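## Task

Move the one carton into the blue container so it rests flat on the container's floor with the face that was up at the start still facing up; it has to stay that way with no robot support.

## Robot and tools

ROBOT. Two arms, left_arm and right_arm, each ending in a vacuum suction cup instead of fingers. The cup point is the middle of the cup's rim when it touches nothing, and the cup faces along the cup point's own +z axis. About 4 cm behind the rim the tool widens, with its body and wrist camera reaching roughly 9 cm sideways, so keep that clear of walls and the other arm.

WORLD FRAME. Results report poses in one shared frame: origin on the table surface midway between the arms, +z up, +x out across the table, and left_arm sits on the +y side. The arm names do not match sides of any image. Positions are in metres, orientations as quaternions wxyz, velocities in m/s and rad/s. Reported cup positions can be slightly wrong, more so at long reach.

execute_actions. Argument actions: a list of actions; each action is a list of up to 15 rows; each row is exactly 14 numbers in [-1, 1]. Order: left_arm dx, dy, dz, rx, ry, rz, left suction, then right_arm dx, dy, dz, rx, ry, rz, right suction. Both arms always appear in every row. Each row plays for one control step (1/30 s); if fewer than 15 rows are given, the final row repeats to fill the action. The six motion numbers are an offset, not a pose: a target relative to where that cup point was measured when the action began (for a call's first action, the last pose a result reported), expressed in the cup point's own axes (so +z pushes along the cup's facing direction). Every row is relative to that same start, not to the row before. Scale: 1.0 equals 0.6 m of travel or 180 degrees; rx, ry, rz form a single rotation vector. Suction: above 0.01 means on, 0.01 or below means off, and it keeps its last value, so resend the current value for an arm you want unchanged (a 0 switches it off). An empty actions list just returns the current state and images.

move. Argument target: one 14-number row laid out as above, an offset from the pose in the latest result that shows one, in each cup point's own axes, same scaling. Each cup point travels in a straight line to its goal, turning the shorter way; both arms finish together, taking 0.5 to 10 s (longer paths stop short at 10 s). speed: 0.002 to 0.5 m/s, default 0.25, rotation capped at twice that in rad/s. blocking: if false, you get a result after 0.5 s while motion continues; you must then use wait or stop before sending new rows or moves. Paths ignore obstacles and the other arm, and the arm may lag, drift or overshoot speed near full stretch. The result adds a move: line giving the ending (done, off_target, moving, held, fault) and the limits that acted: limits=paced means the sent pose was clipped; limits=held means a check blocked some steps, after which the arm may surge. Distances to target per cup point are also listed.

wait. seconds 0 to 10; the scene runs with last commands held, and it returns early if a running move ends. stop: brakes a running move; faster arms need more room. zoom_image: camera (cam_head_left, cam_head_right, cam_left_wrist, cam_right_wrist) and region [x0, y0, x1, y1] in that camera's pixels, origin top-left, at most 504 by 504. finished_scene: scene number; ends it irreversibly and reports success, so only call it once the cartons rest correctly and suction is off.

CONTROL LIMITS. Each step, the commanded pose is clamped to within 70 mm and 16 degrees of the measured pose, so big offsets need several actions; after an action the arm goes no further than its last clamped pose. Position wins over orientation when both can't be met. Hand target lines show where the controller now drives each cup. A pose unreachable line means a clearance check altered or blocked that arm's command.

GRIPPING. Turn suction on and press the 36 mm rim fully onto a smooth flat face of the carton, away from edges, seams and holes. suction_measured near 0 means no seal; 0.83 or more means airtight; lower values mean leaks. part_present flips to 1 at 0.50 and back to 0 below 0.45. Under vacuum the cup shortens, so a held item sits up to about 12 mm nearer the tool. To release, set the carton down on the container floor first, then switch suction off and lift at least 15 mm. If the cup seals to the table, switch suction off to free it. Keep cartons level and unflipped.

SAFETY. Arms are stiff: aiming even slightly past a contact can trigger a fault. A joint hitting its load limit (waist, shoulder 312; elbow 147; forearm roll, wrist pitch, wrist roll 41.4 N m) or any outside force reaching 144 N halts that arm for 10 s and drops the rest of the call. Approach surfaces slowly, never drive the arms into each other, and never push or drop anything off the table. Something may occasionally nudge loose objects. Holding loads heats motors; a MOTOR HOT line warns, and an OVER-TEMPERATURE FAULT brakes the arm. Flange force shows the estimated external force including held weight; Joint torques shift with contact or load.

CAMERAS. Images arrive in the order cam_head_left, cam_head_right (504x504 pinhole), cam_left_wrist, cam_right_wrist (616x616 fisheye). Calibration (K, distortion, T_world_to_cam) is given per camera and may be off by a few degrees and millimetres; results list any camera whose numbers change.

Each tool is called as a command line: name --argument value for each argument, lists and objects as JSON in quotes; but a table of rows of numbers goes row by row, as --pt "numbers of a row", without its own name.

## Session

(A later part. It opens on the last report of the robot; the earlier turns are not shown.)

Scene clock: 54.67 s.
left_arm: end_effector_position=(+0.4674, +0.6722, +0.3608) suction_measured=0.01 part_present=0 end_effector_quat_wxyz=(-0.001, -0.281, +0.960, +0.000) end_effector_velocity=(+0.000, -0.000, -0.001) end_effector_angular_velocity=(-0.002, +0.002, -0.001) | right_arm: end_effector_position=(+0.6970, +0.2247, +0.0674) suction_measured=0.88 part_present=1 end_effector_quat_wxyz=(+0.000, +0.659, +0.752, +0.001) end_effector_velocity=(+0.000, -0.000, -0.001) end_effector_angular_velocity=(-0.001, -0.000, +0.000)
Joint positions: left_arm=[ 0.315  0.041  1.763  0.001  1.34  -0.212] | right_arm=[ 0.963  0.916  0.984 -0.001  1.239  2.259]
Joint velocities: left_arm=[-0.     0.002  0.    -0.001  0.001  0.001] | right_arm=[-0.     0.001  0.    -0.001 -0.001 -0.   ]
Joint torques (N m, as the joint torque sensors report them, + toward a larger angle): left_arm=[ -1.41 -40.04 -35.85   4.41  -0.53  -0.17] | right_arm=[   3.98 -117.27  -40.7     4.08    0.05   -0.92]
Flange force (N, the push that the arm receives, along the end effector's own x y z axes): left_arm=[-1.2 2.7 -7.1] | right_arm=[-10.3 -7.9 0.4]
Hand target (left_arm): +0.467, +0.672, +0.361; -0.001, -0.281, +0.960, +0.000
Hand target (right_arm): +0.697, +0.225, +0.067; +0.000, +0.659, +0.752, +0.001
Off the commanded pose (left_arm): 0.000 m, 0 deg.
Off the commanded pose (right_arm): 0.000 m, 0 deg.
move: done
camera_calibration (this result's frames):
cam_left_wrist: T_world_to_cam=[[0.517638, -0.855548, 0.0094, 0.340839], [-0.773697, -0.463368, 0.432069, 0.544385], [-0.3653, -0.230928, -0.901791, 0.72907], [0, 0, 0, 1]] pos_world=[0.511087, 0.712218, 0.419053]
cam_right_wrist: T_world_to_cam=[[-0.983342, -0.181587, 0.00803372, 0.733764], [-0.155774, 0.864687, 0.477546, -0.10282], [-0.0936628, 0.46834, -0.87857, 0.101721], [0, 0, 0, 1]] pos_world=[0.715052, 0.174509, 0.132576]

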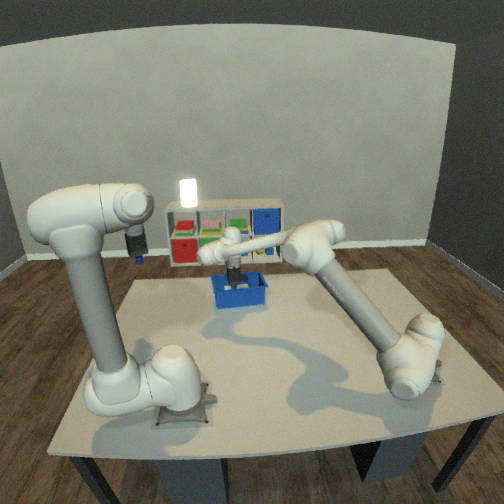

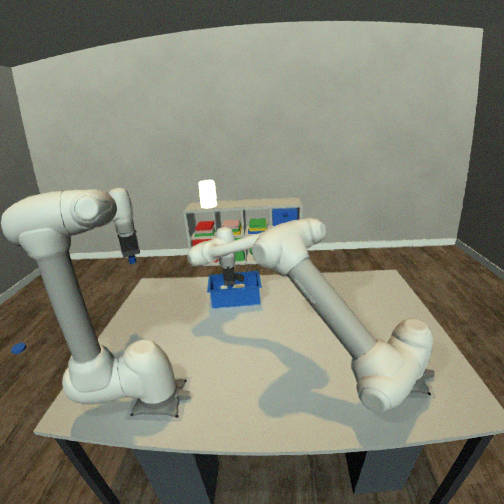

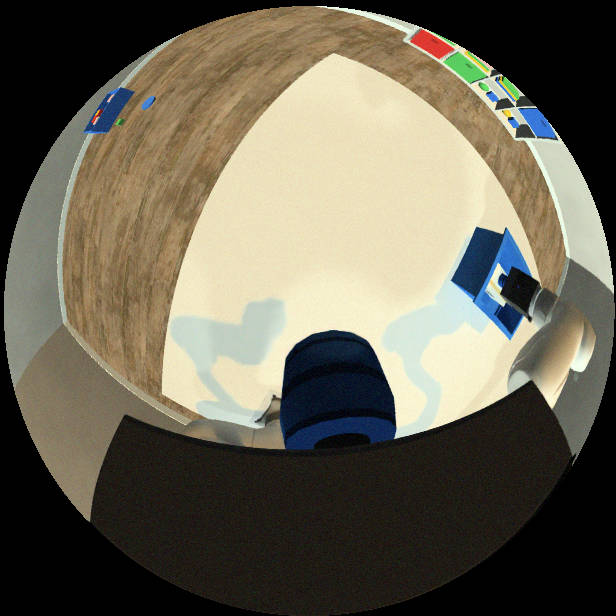

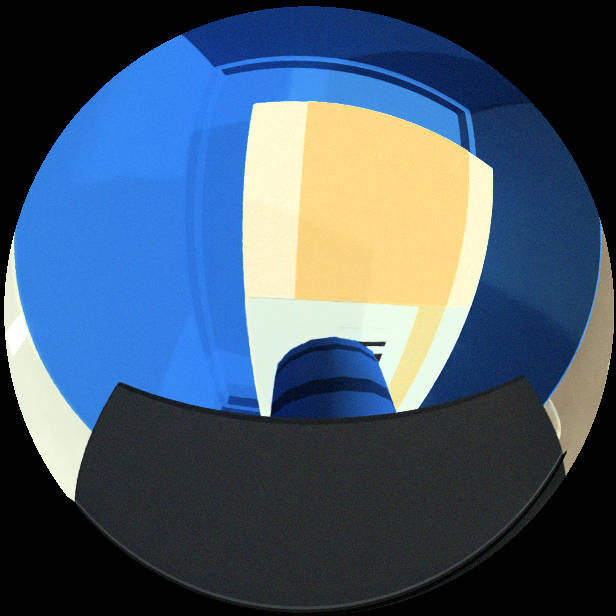

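move --target '[0,0,0,0,0,0,0,0,0,0.009,0,0,0,1]' --speed 0.015

Scene clock: 57.83 s.
left_arm: end_effector_position=(+0.4674, +0.6722, +0.3608) suction_measured=0.01 part_present=0 end_effector_quat_wxyz=(-0.001, -0.281, +0.960, +0.000) end_effector_velocity=(-0.000, +0.001, -0.000) end_effector_angular_velocity=(+0.001, +0.002, +0.001) | right_arm: end_effector_position=(+0.6971, +0.2248, +0.0627) suction_measured=0.88 part_present=1 end_effector_quat_wxyz=(+0.000, +0.659, +0.752, +0.002) end_effector_velocity=(-0.001, +0.000, -0.002) end_effector_angular_velocity=(-0.001, +0.001, +0.001)
Joint positions: left_arm=[ 0.315  0.041  1.763  0.001  1.34  -0.212] | right_arm=[ 0.963  0.919  0.987 -0.001  1.232  2.259]
Joint velocities: left_arm=[ 0.     0.001 -0.     0.002  0.001 -0.001] | right_arm=[ 0.001  0.001  0.002 -0.    -0.002  0.   ]
Joint torques (N m, as the joint torque sensors report them, + toward a larger angle): left_arm=[ -1.59 -40.09 -36.53   4.33  -0.21  -0.26] | right_arm=[ 4.86  6.58 17.92  4.7  -6.14 -1.  ]
Flange force (N, the push that the arm receives, along the end effector's own x y z axes): left_arm=[-0.3 3.3 -5.4] | right_arm=[-16.6 -13.9 -125.5]
Hand target (left_arm): +0.467, +0.672, +0.361; -0.001, -0.281, +0.960, +0.000
Hand target (right_arm): +0.697, +0.225, +0.062; +0.000, +0.659, +0.752, +0.001
Off the commanded pose (left_arm): 0.000 m, 0 deg.
Off the commanded pose (right_arm): 0.001 m, 0 deg.
move: done
camera_calibration (this result's frames):
cam_left_wrist: T_world_to_cam=[[0.517638, -0.855548, 0.00939996, 0.340839], [-0.773696, -0.463368, 0.432069, 0.544385], [-0.3653, -0.230928, -0.901791, 0.72907], [0, 0, 0, 1]] pos_world=[0.511087, 0.712218, 0.419053]
cam_right_wrist: T_world_to_cam=[[-0.983347, -0.181586, 0.00749747, 0.73395], [-0.155983, 0.864435, 0.477935, -0.100478], [-0.0932671, 0.468806, -0.878363, 0.0971475], [0, 0, 0, 1]] pos_world=[0.715115, 0.174588, 0.12785]

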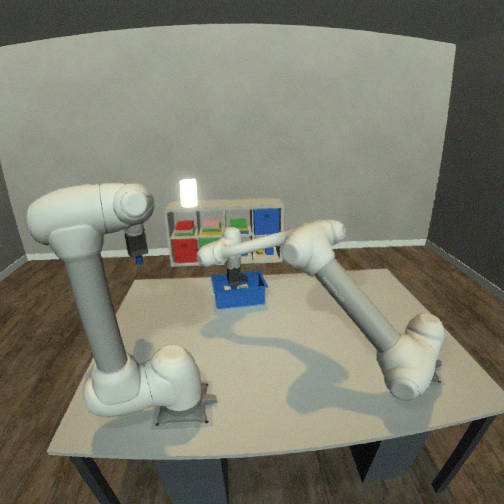

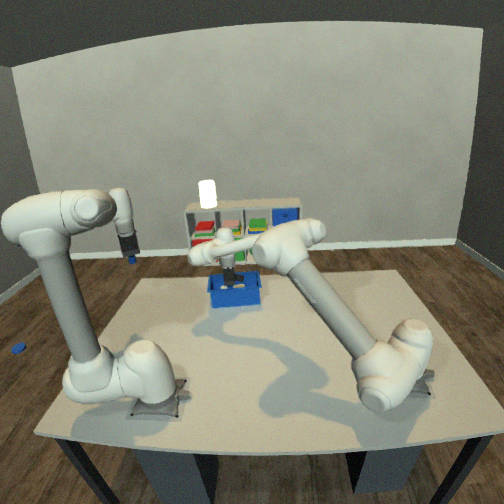

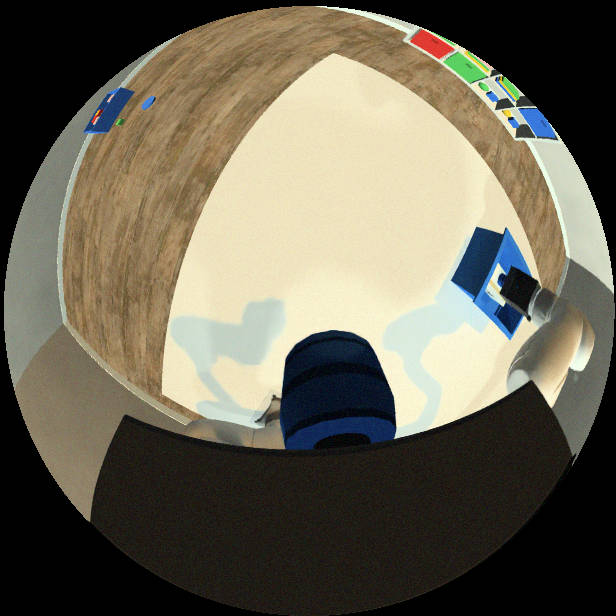

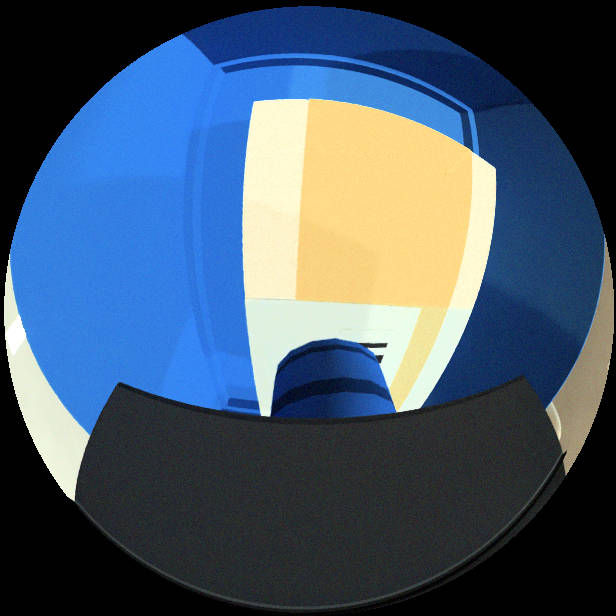

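execute_actions --actions '[[[0,0,0,0,0,0,0,0,0,-0.004,0,0,0,1],[0,0,0,0,0,0,0,0,0,-0.004,0,0,0,1],[0,0,0,0,0,0,0,0,0,-0.004,0,0,0,1],[0,0,0,0,0,0,0,0,0,-0.004,0,0,0,1],[0,0,0,0,0,0,0,0,0,-0.004,0,0,0,1],[0,0,0,0,0,0,0,0,0,-0.005,0,0,0,0]],[[0,0,0,0,0,0,0,0,0,-0.003,0,0,0,0]]]'

move --target '[0,0,0,0,0,0,0,0,0,-0.2,0,0,0,0]' --speed 0.15

Scene clock: 68.07 s.
left_arm: end_effector_position=(+0.4674, +0.6722, +0.3608) suction_measured=0.01 part_present=0 end_effector_quat_wxyz=(-0.001, -0.281, +0.960, +0.000) end_effector_velocity=(+0.000, -0.000, +0.000) end_effector_angular_velocity=(+0.000, -0.001, +0.001) | right_arm: end_effector_position=(+0.6976, +0.2254, +0.0649) suction_measured=0.88 part_present=1 end_effector_quat_wxyz=(+0.001, +0.659, +0.752, +0.003) end_effector_velocity=(-0.002, +0.001, +0.001) end_effector_angular_velocity=(-0.000, +0.000, +0.001)
Joint positions: left_arm=[ 0.315  0.041  1.763  0.001  1.34  -0.212] | right_arm=[ 0.963  0.918  0.986 -0.001  1.233  2.259]
Joint velocities: left_arm=[-0.    -0.001  0.    -0.    -0.001 -0.001] | right_arm=[ 0.002 -0.001  0.     0.     0.001  0.   ]
Joint torques (N m, as the joint torque sensors report them, + toward a larger angle): left_arm=[ -1.08 -39.97 -35.88   4.38  -0.36  -0.21] | right_arm=[  2.31 -87.91 -24.83   3.95  -0.66  -0.77]
Flange force (N, the push that the arm receives, along the end effector's own x y z axes): left_arm=[-0.6 2.3 -7.0] | right_arm=[-6.9 -6.4 -29.9]
Flange force at the end of the 1st action (N, along the end effector's axes at the end of the call): left_arm=[1.2 1.8 -5.6] | right_arm=[-7.1 -5.8 -30.7]
Hand target (left_arm): +0.467, +0.672, +0.361; -0.001, -0.281, +0.960, +0.000
Hand target (right_arm): +0.697, +0.225, +0.064; +0.000, +0.659, +0.752, +0.002
Off the commanded pose (left_arm): 0.000 m, 0 deg.
Off the commanded pose (right_arm): 0.002 m, 0 deg.
FORCE FAULT: contact force on the right arm reached its limit, and that arm stopped for 10 seconds. The contact can be on any part of that arm, not only on its tool. That time counts as 11 of the actions that you can send in this scene. That arm ran no command of this call. That arm holds still and accepts commands again. Move the arm away from the contact; if what it grips holds it there, let go first. Pushing or pulling that hard again can fault the arm again.
camera_calibration (this result's frames):
cam_left_wrist: T_world_to_cam=[[0.517639, -0.855548, 0.00939991, 0.340839], [-0.773696, -0.463368, 0.432069, 0.544385], [-0.3653, -0.230928, -0.901791, 0.72907], [0, 0, 0, 1]] pos_world=[0.511087, 0.712218, 0.419053]
cam_right_wrist: T_world_to_cam=[[-0.983358, -0.181597, 0.00547255, 0.73466], [-0.156806, 0.863555, 0.479254, -0.101224], [-0.091757, 0.47042, -0.877659, 0.0974143], [0, 0, 0, 1]] pos_world=[0.7155, 0.174999, 0.129988]

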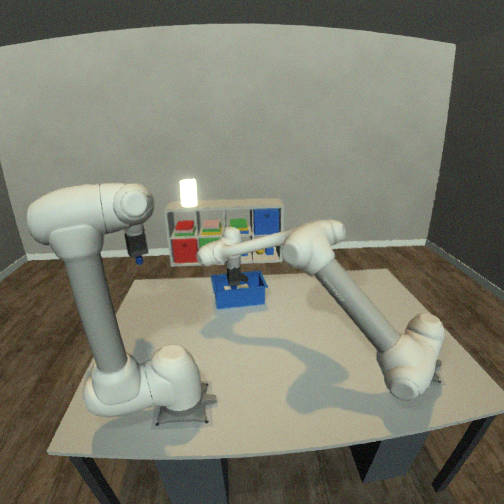

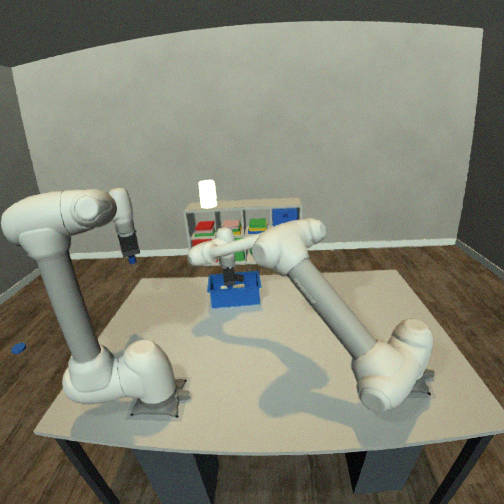

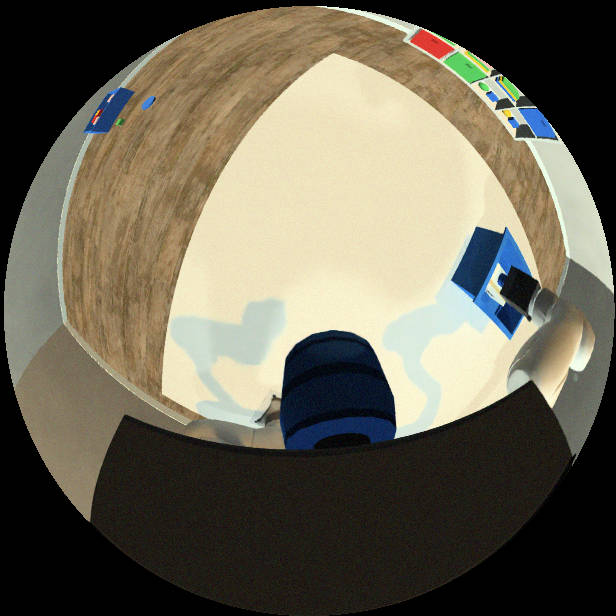

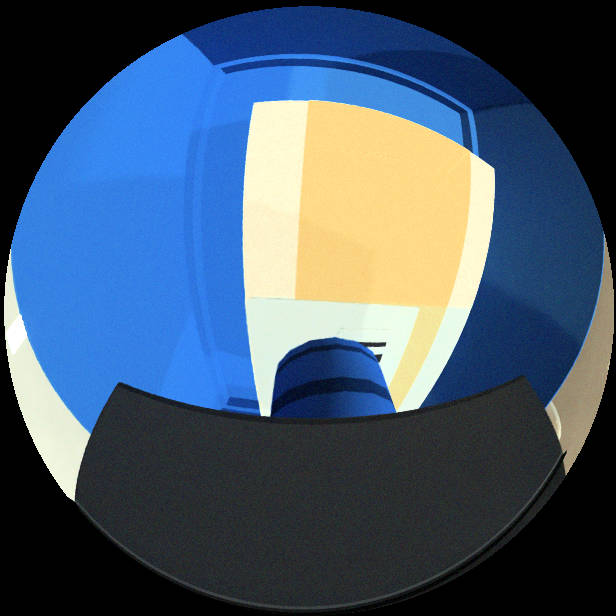

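not run: a fault stop came before this call.

execute_actions --actions '[[[0,0,0,0,0,0,0,0,0,-0.003,0,0,0,0]]]'

move --target '[0,0,0,0,0,0,0,0,0,-0.2,0,0,0,0]' --speed 0.15

Scene clock: 73.30 s.
left_arm: end_effector_position=(+0.4674, +0.6722, +0.3608) suction_measured=0.01 part_present=0 end_effector_quat_wxyz=(-0.001, -0.281, +0.960, +0.000) end_effector_velocity=(-0.000, +0.001, -0.000) end_effector_angular_velocity=(+0.001, +0.001, +0.001) | right_arm: end_effector_position=(+0.6975, +0.2254, +0.0667) suction_measured=0.00 part_present=0 end_effector_quat_wxyz=(+0.001, +0.659, +0.752, +0.003) end_effector_velocity=(-0.000, -0.000, -0.002) end_effector_angular_velocity=(-0.002, +0.002, -0.000)
Joint positions: left_arm=[ 0.315  0.041  1.763  0.001  1.34  -0.212] | right_arm=[ 0.963  0.916  0.984 -0.001  1.235  2.259]
Joint velocities: left_arm=[ 0.001  0.001  0.     0.001 -0.    -0.001] | right_arm=[-0.     0.002  0.    -0.     0.001 -0.   ]
Joint torques (N m, as the joint torque sensors report them, + toward a larger angle): left_arm=[ -1.76 -40.03 -36.2    4.43  -0.41  -0.19] | right_arm=[   4.19 -103.72  -31.63    4.01    0.03   -0.97]
Flange force (N, the push that the arm receives, along the end effector's own x y z axes): left_arm=[-0.7 3.4 -6.4] | right_arm=[-5.4 -1.4 -13.3]
Hand target (left_arm): +0.467, +0.672, +0.361; -0.001, -0.281, +0.960, +0.000
Hand target (right_arm): +0.698, +0.225, +0.067; +0.001, +0.659, +0.752, +0.003
Off the commanded pose (left_arm): 0.000 m, 0 deg.
Off the commanded pose (right_arm): 0.000 m, 0 deg.
camera_calibration (this result's frames):
cam_left_wrist: T_world_to_cam=[[0.517638, -0.855548, 0.00939981, 0.340839], [-0.773696, -0.463368, 0.432069, 0.544386], [-0.3653, -0.230928, -0.901791, 0.72907], [0, 0, 0, 1]] pos_world=[0.511087, 0.712218, 0.419053]
cam_right_wrist: T_world_to_cam=[[-0.983358, -0.181595, 0.00549131, 0.734638], [-0.156797, 0.863564, 0.479241, -0.102075], [-0.09177, 0.470405, -0.877666, 0.0989897], [0, 0, 0, 1]] pos_world=[0.715492, 0.17499, 0.131765]

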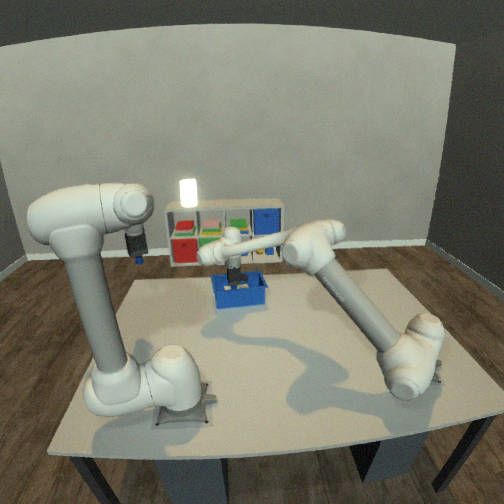

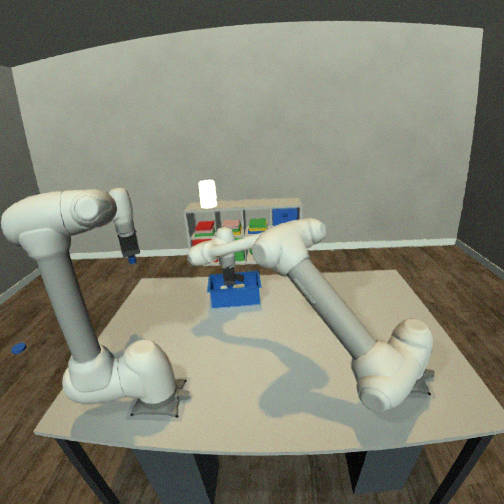

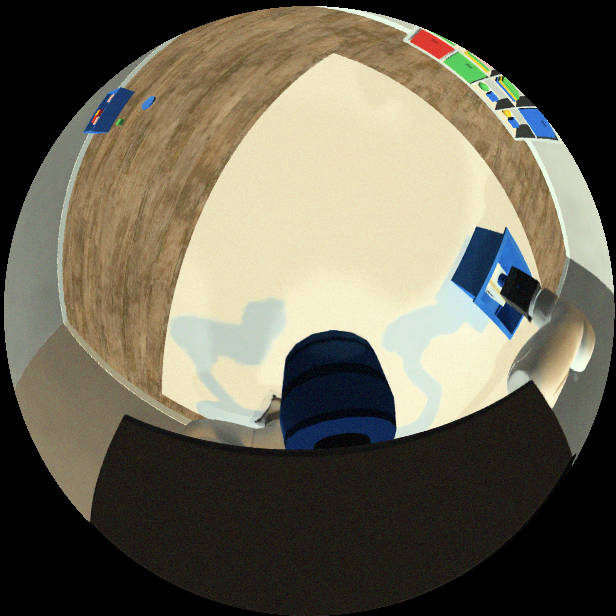

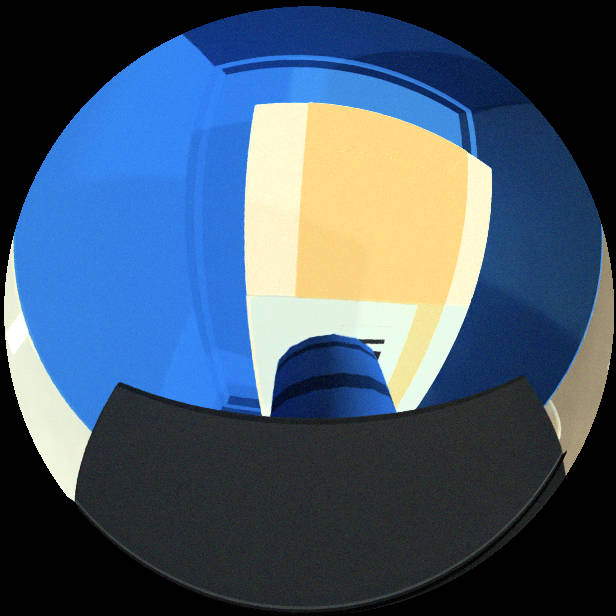

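Scene clock: 74.50 s.
left_arm: end_effector_position=(+0.4674, +0.6722, +0.3608) suction_measured=0.01 part_present=0 end_effector_quat_wxyz=(-0.001, -0.281, +0.960, +0.000) end_effector_velocity=(+0.000, -0.000, +0.001) end_effector_angular_velocity=(+0.003, -0.004, -0.002) | right_arm: end_effector_position=(+0.6971, +0.2248, +0.1866) suction_measured=0.00 part_present=0 end_effector_quat_wxyz=(+0.001, +0.659, +0.752, +0.003) end_effector_velocity=(+0.001, -0.000, +0.003) end_effector_angular_velocity=(+0.001, -0.002, -0.000)
Joint positions: left_arm=[ 0.315  0.041  1.763  0.001  1.34  -0.212] | right_arm=[ 0.963  0.856  0.876 -0.001  1.403  2.259]
Joint velocities: left_arm=[-0.001 -0.002 -0.     0.001 -0.002  0.   ] | right_arm=[-0.    -0.002 -0.002 -0.001  0.001  0.   ]
Joint torques (N m, as the joint torque sensors report them, + toward a larger angle): left_arm=[ -1.15 -39.03 -36.3    4.41  -0.46  -0.18] | right_arm=[   5.09 -114.02  -39.76    4.22    0.2    -0.73]
Flange force (N, the push that the arm receives, along the end effector's own x y z axes): left_arm=[1.9 2.6 -7.1] | right_arm=[-7.6 -2.1 -1.3]
Hand target (left_arm): +0.467, +0.672, +0.361; -0.001, -0.281, +0.960, +0.000
Hand target (right_arm): +0.697, +0.225, +0.187; +0.001, +0.659, +0.752, +0.003
Off the commanded pose (left_arm): 0.000 m, 0 deg.
Off the commanded pose (right_arm): 0.000 m, 0 deg.
move: done
camera_calibration (this result's frames):
cam_left_wrist: T_world_to_cam=[[0.517639, -0.855548, 0.0093998, 0.340839], [-0.773696, -0.463368, 0.432069, 0.544386], [-0.3653, -0.230928, -0.901792, 0.72907], [0, 0, 0, 1]] pos_world=[0.511087, 0.712218, 0.419053]
cam_right_wrist: T_world_to_cam=[[-0.983384, -0.181452, 0.00549289, 0.733382], [-0.156675, 0.863609, 0.4792, -0.15925], [-0.0916957, 0.470378, -0.877688, 0.204423], [0, 0, 0, 1]] pos_world=[0.71499, 0.174448, 0.251705]

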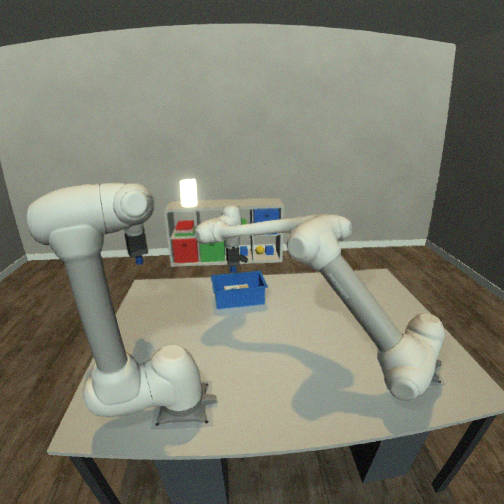

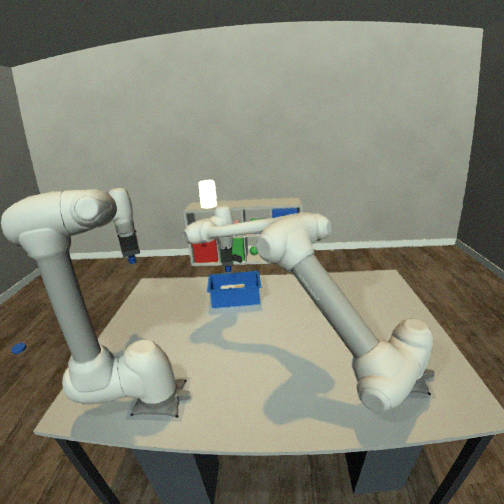

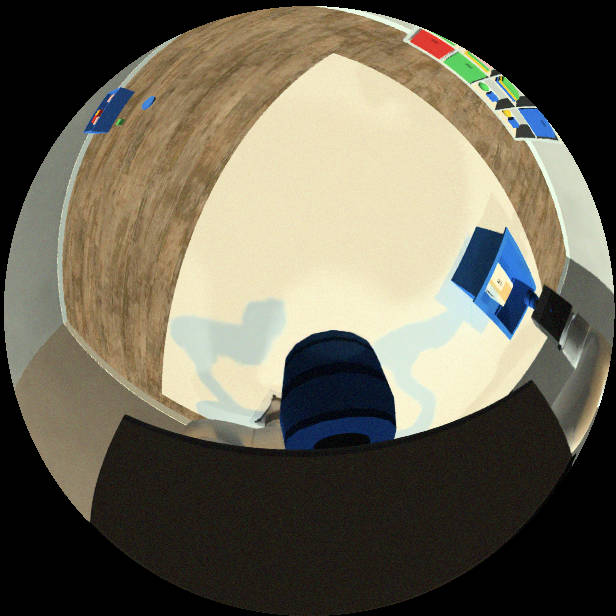

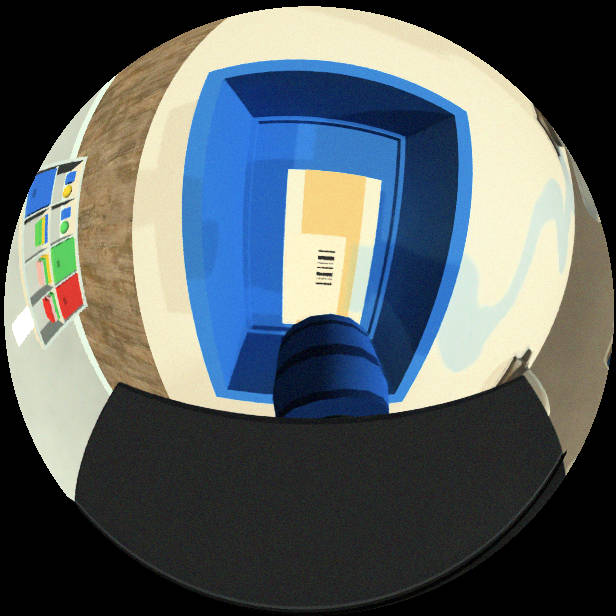

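finished_scene --scene 1

The scene is finished: the task was done.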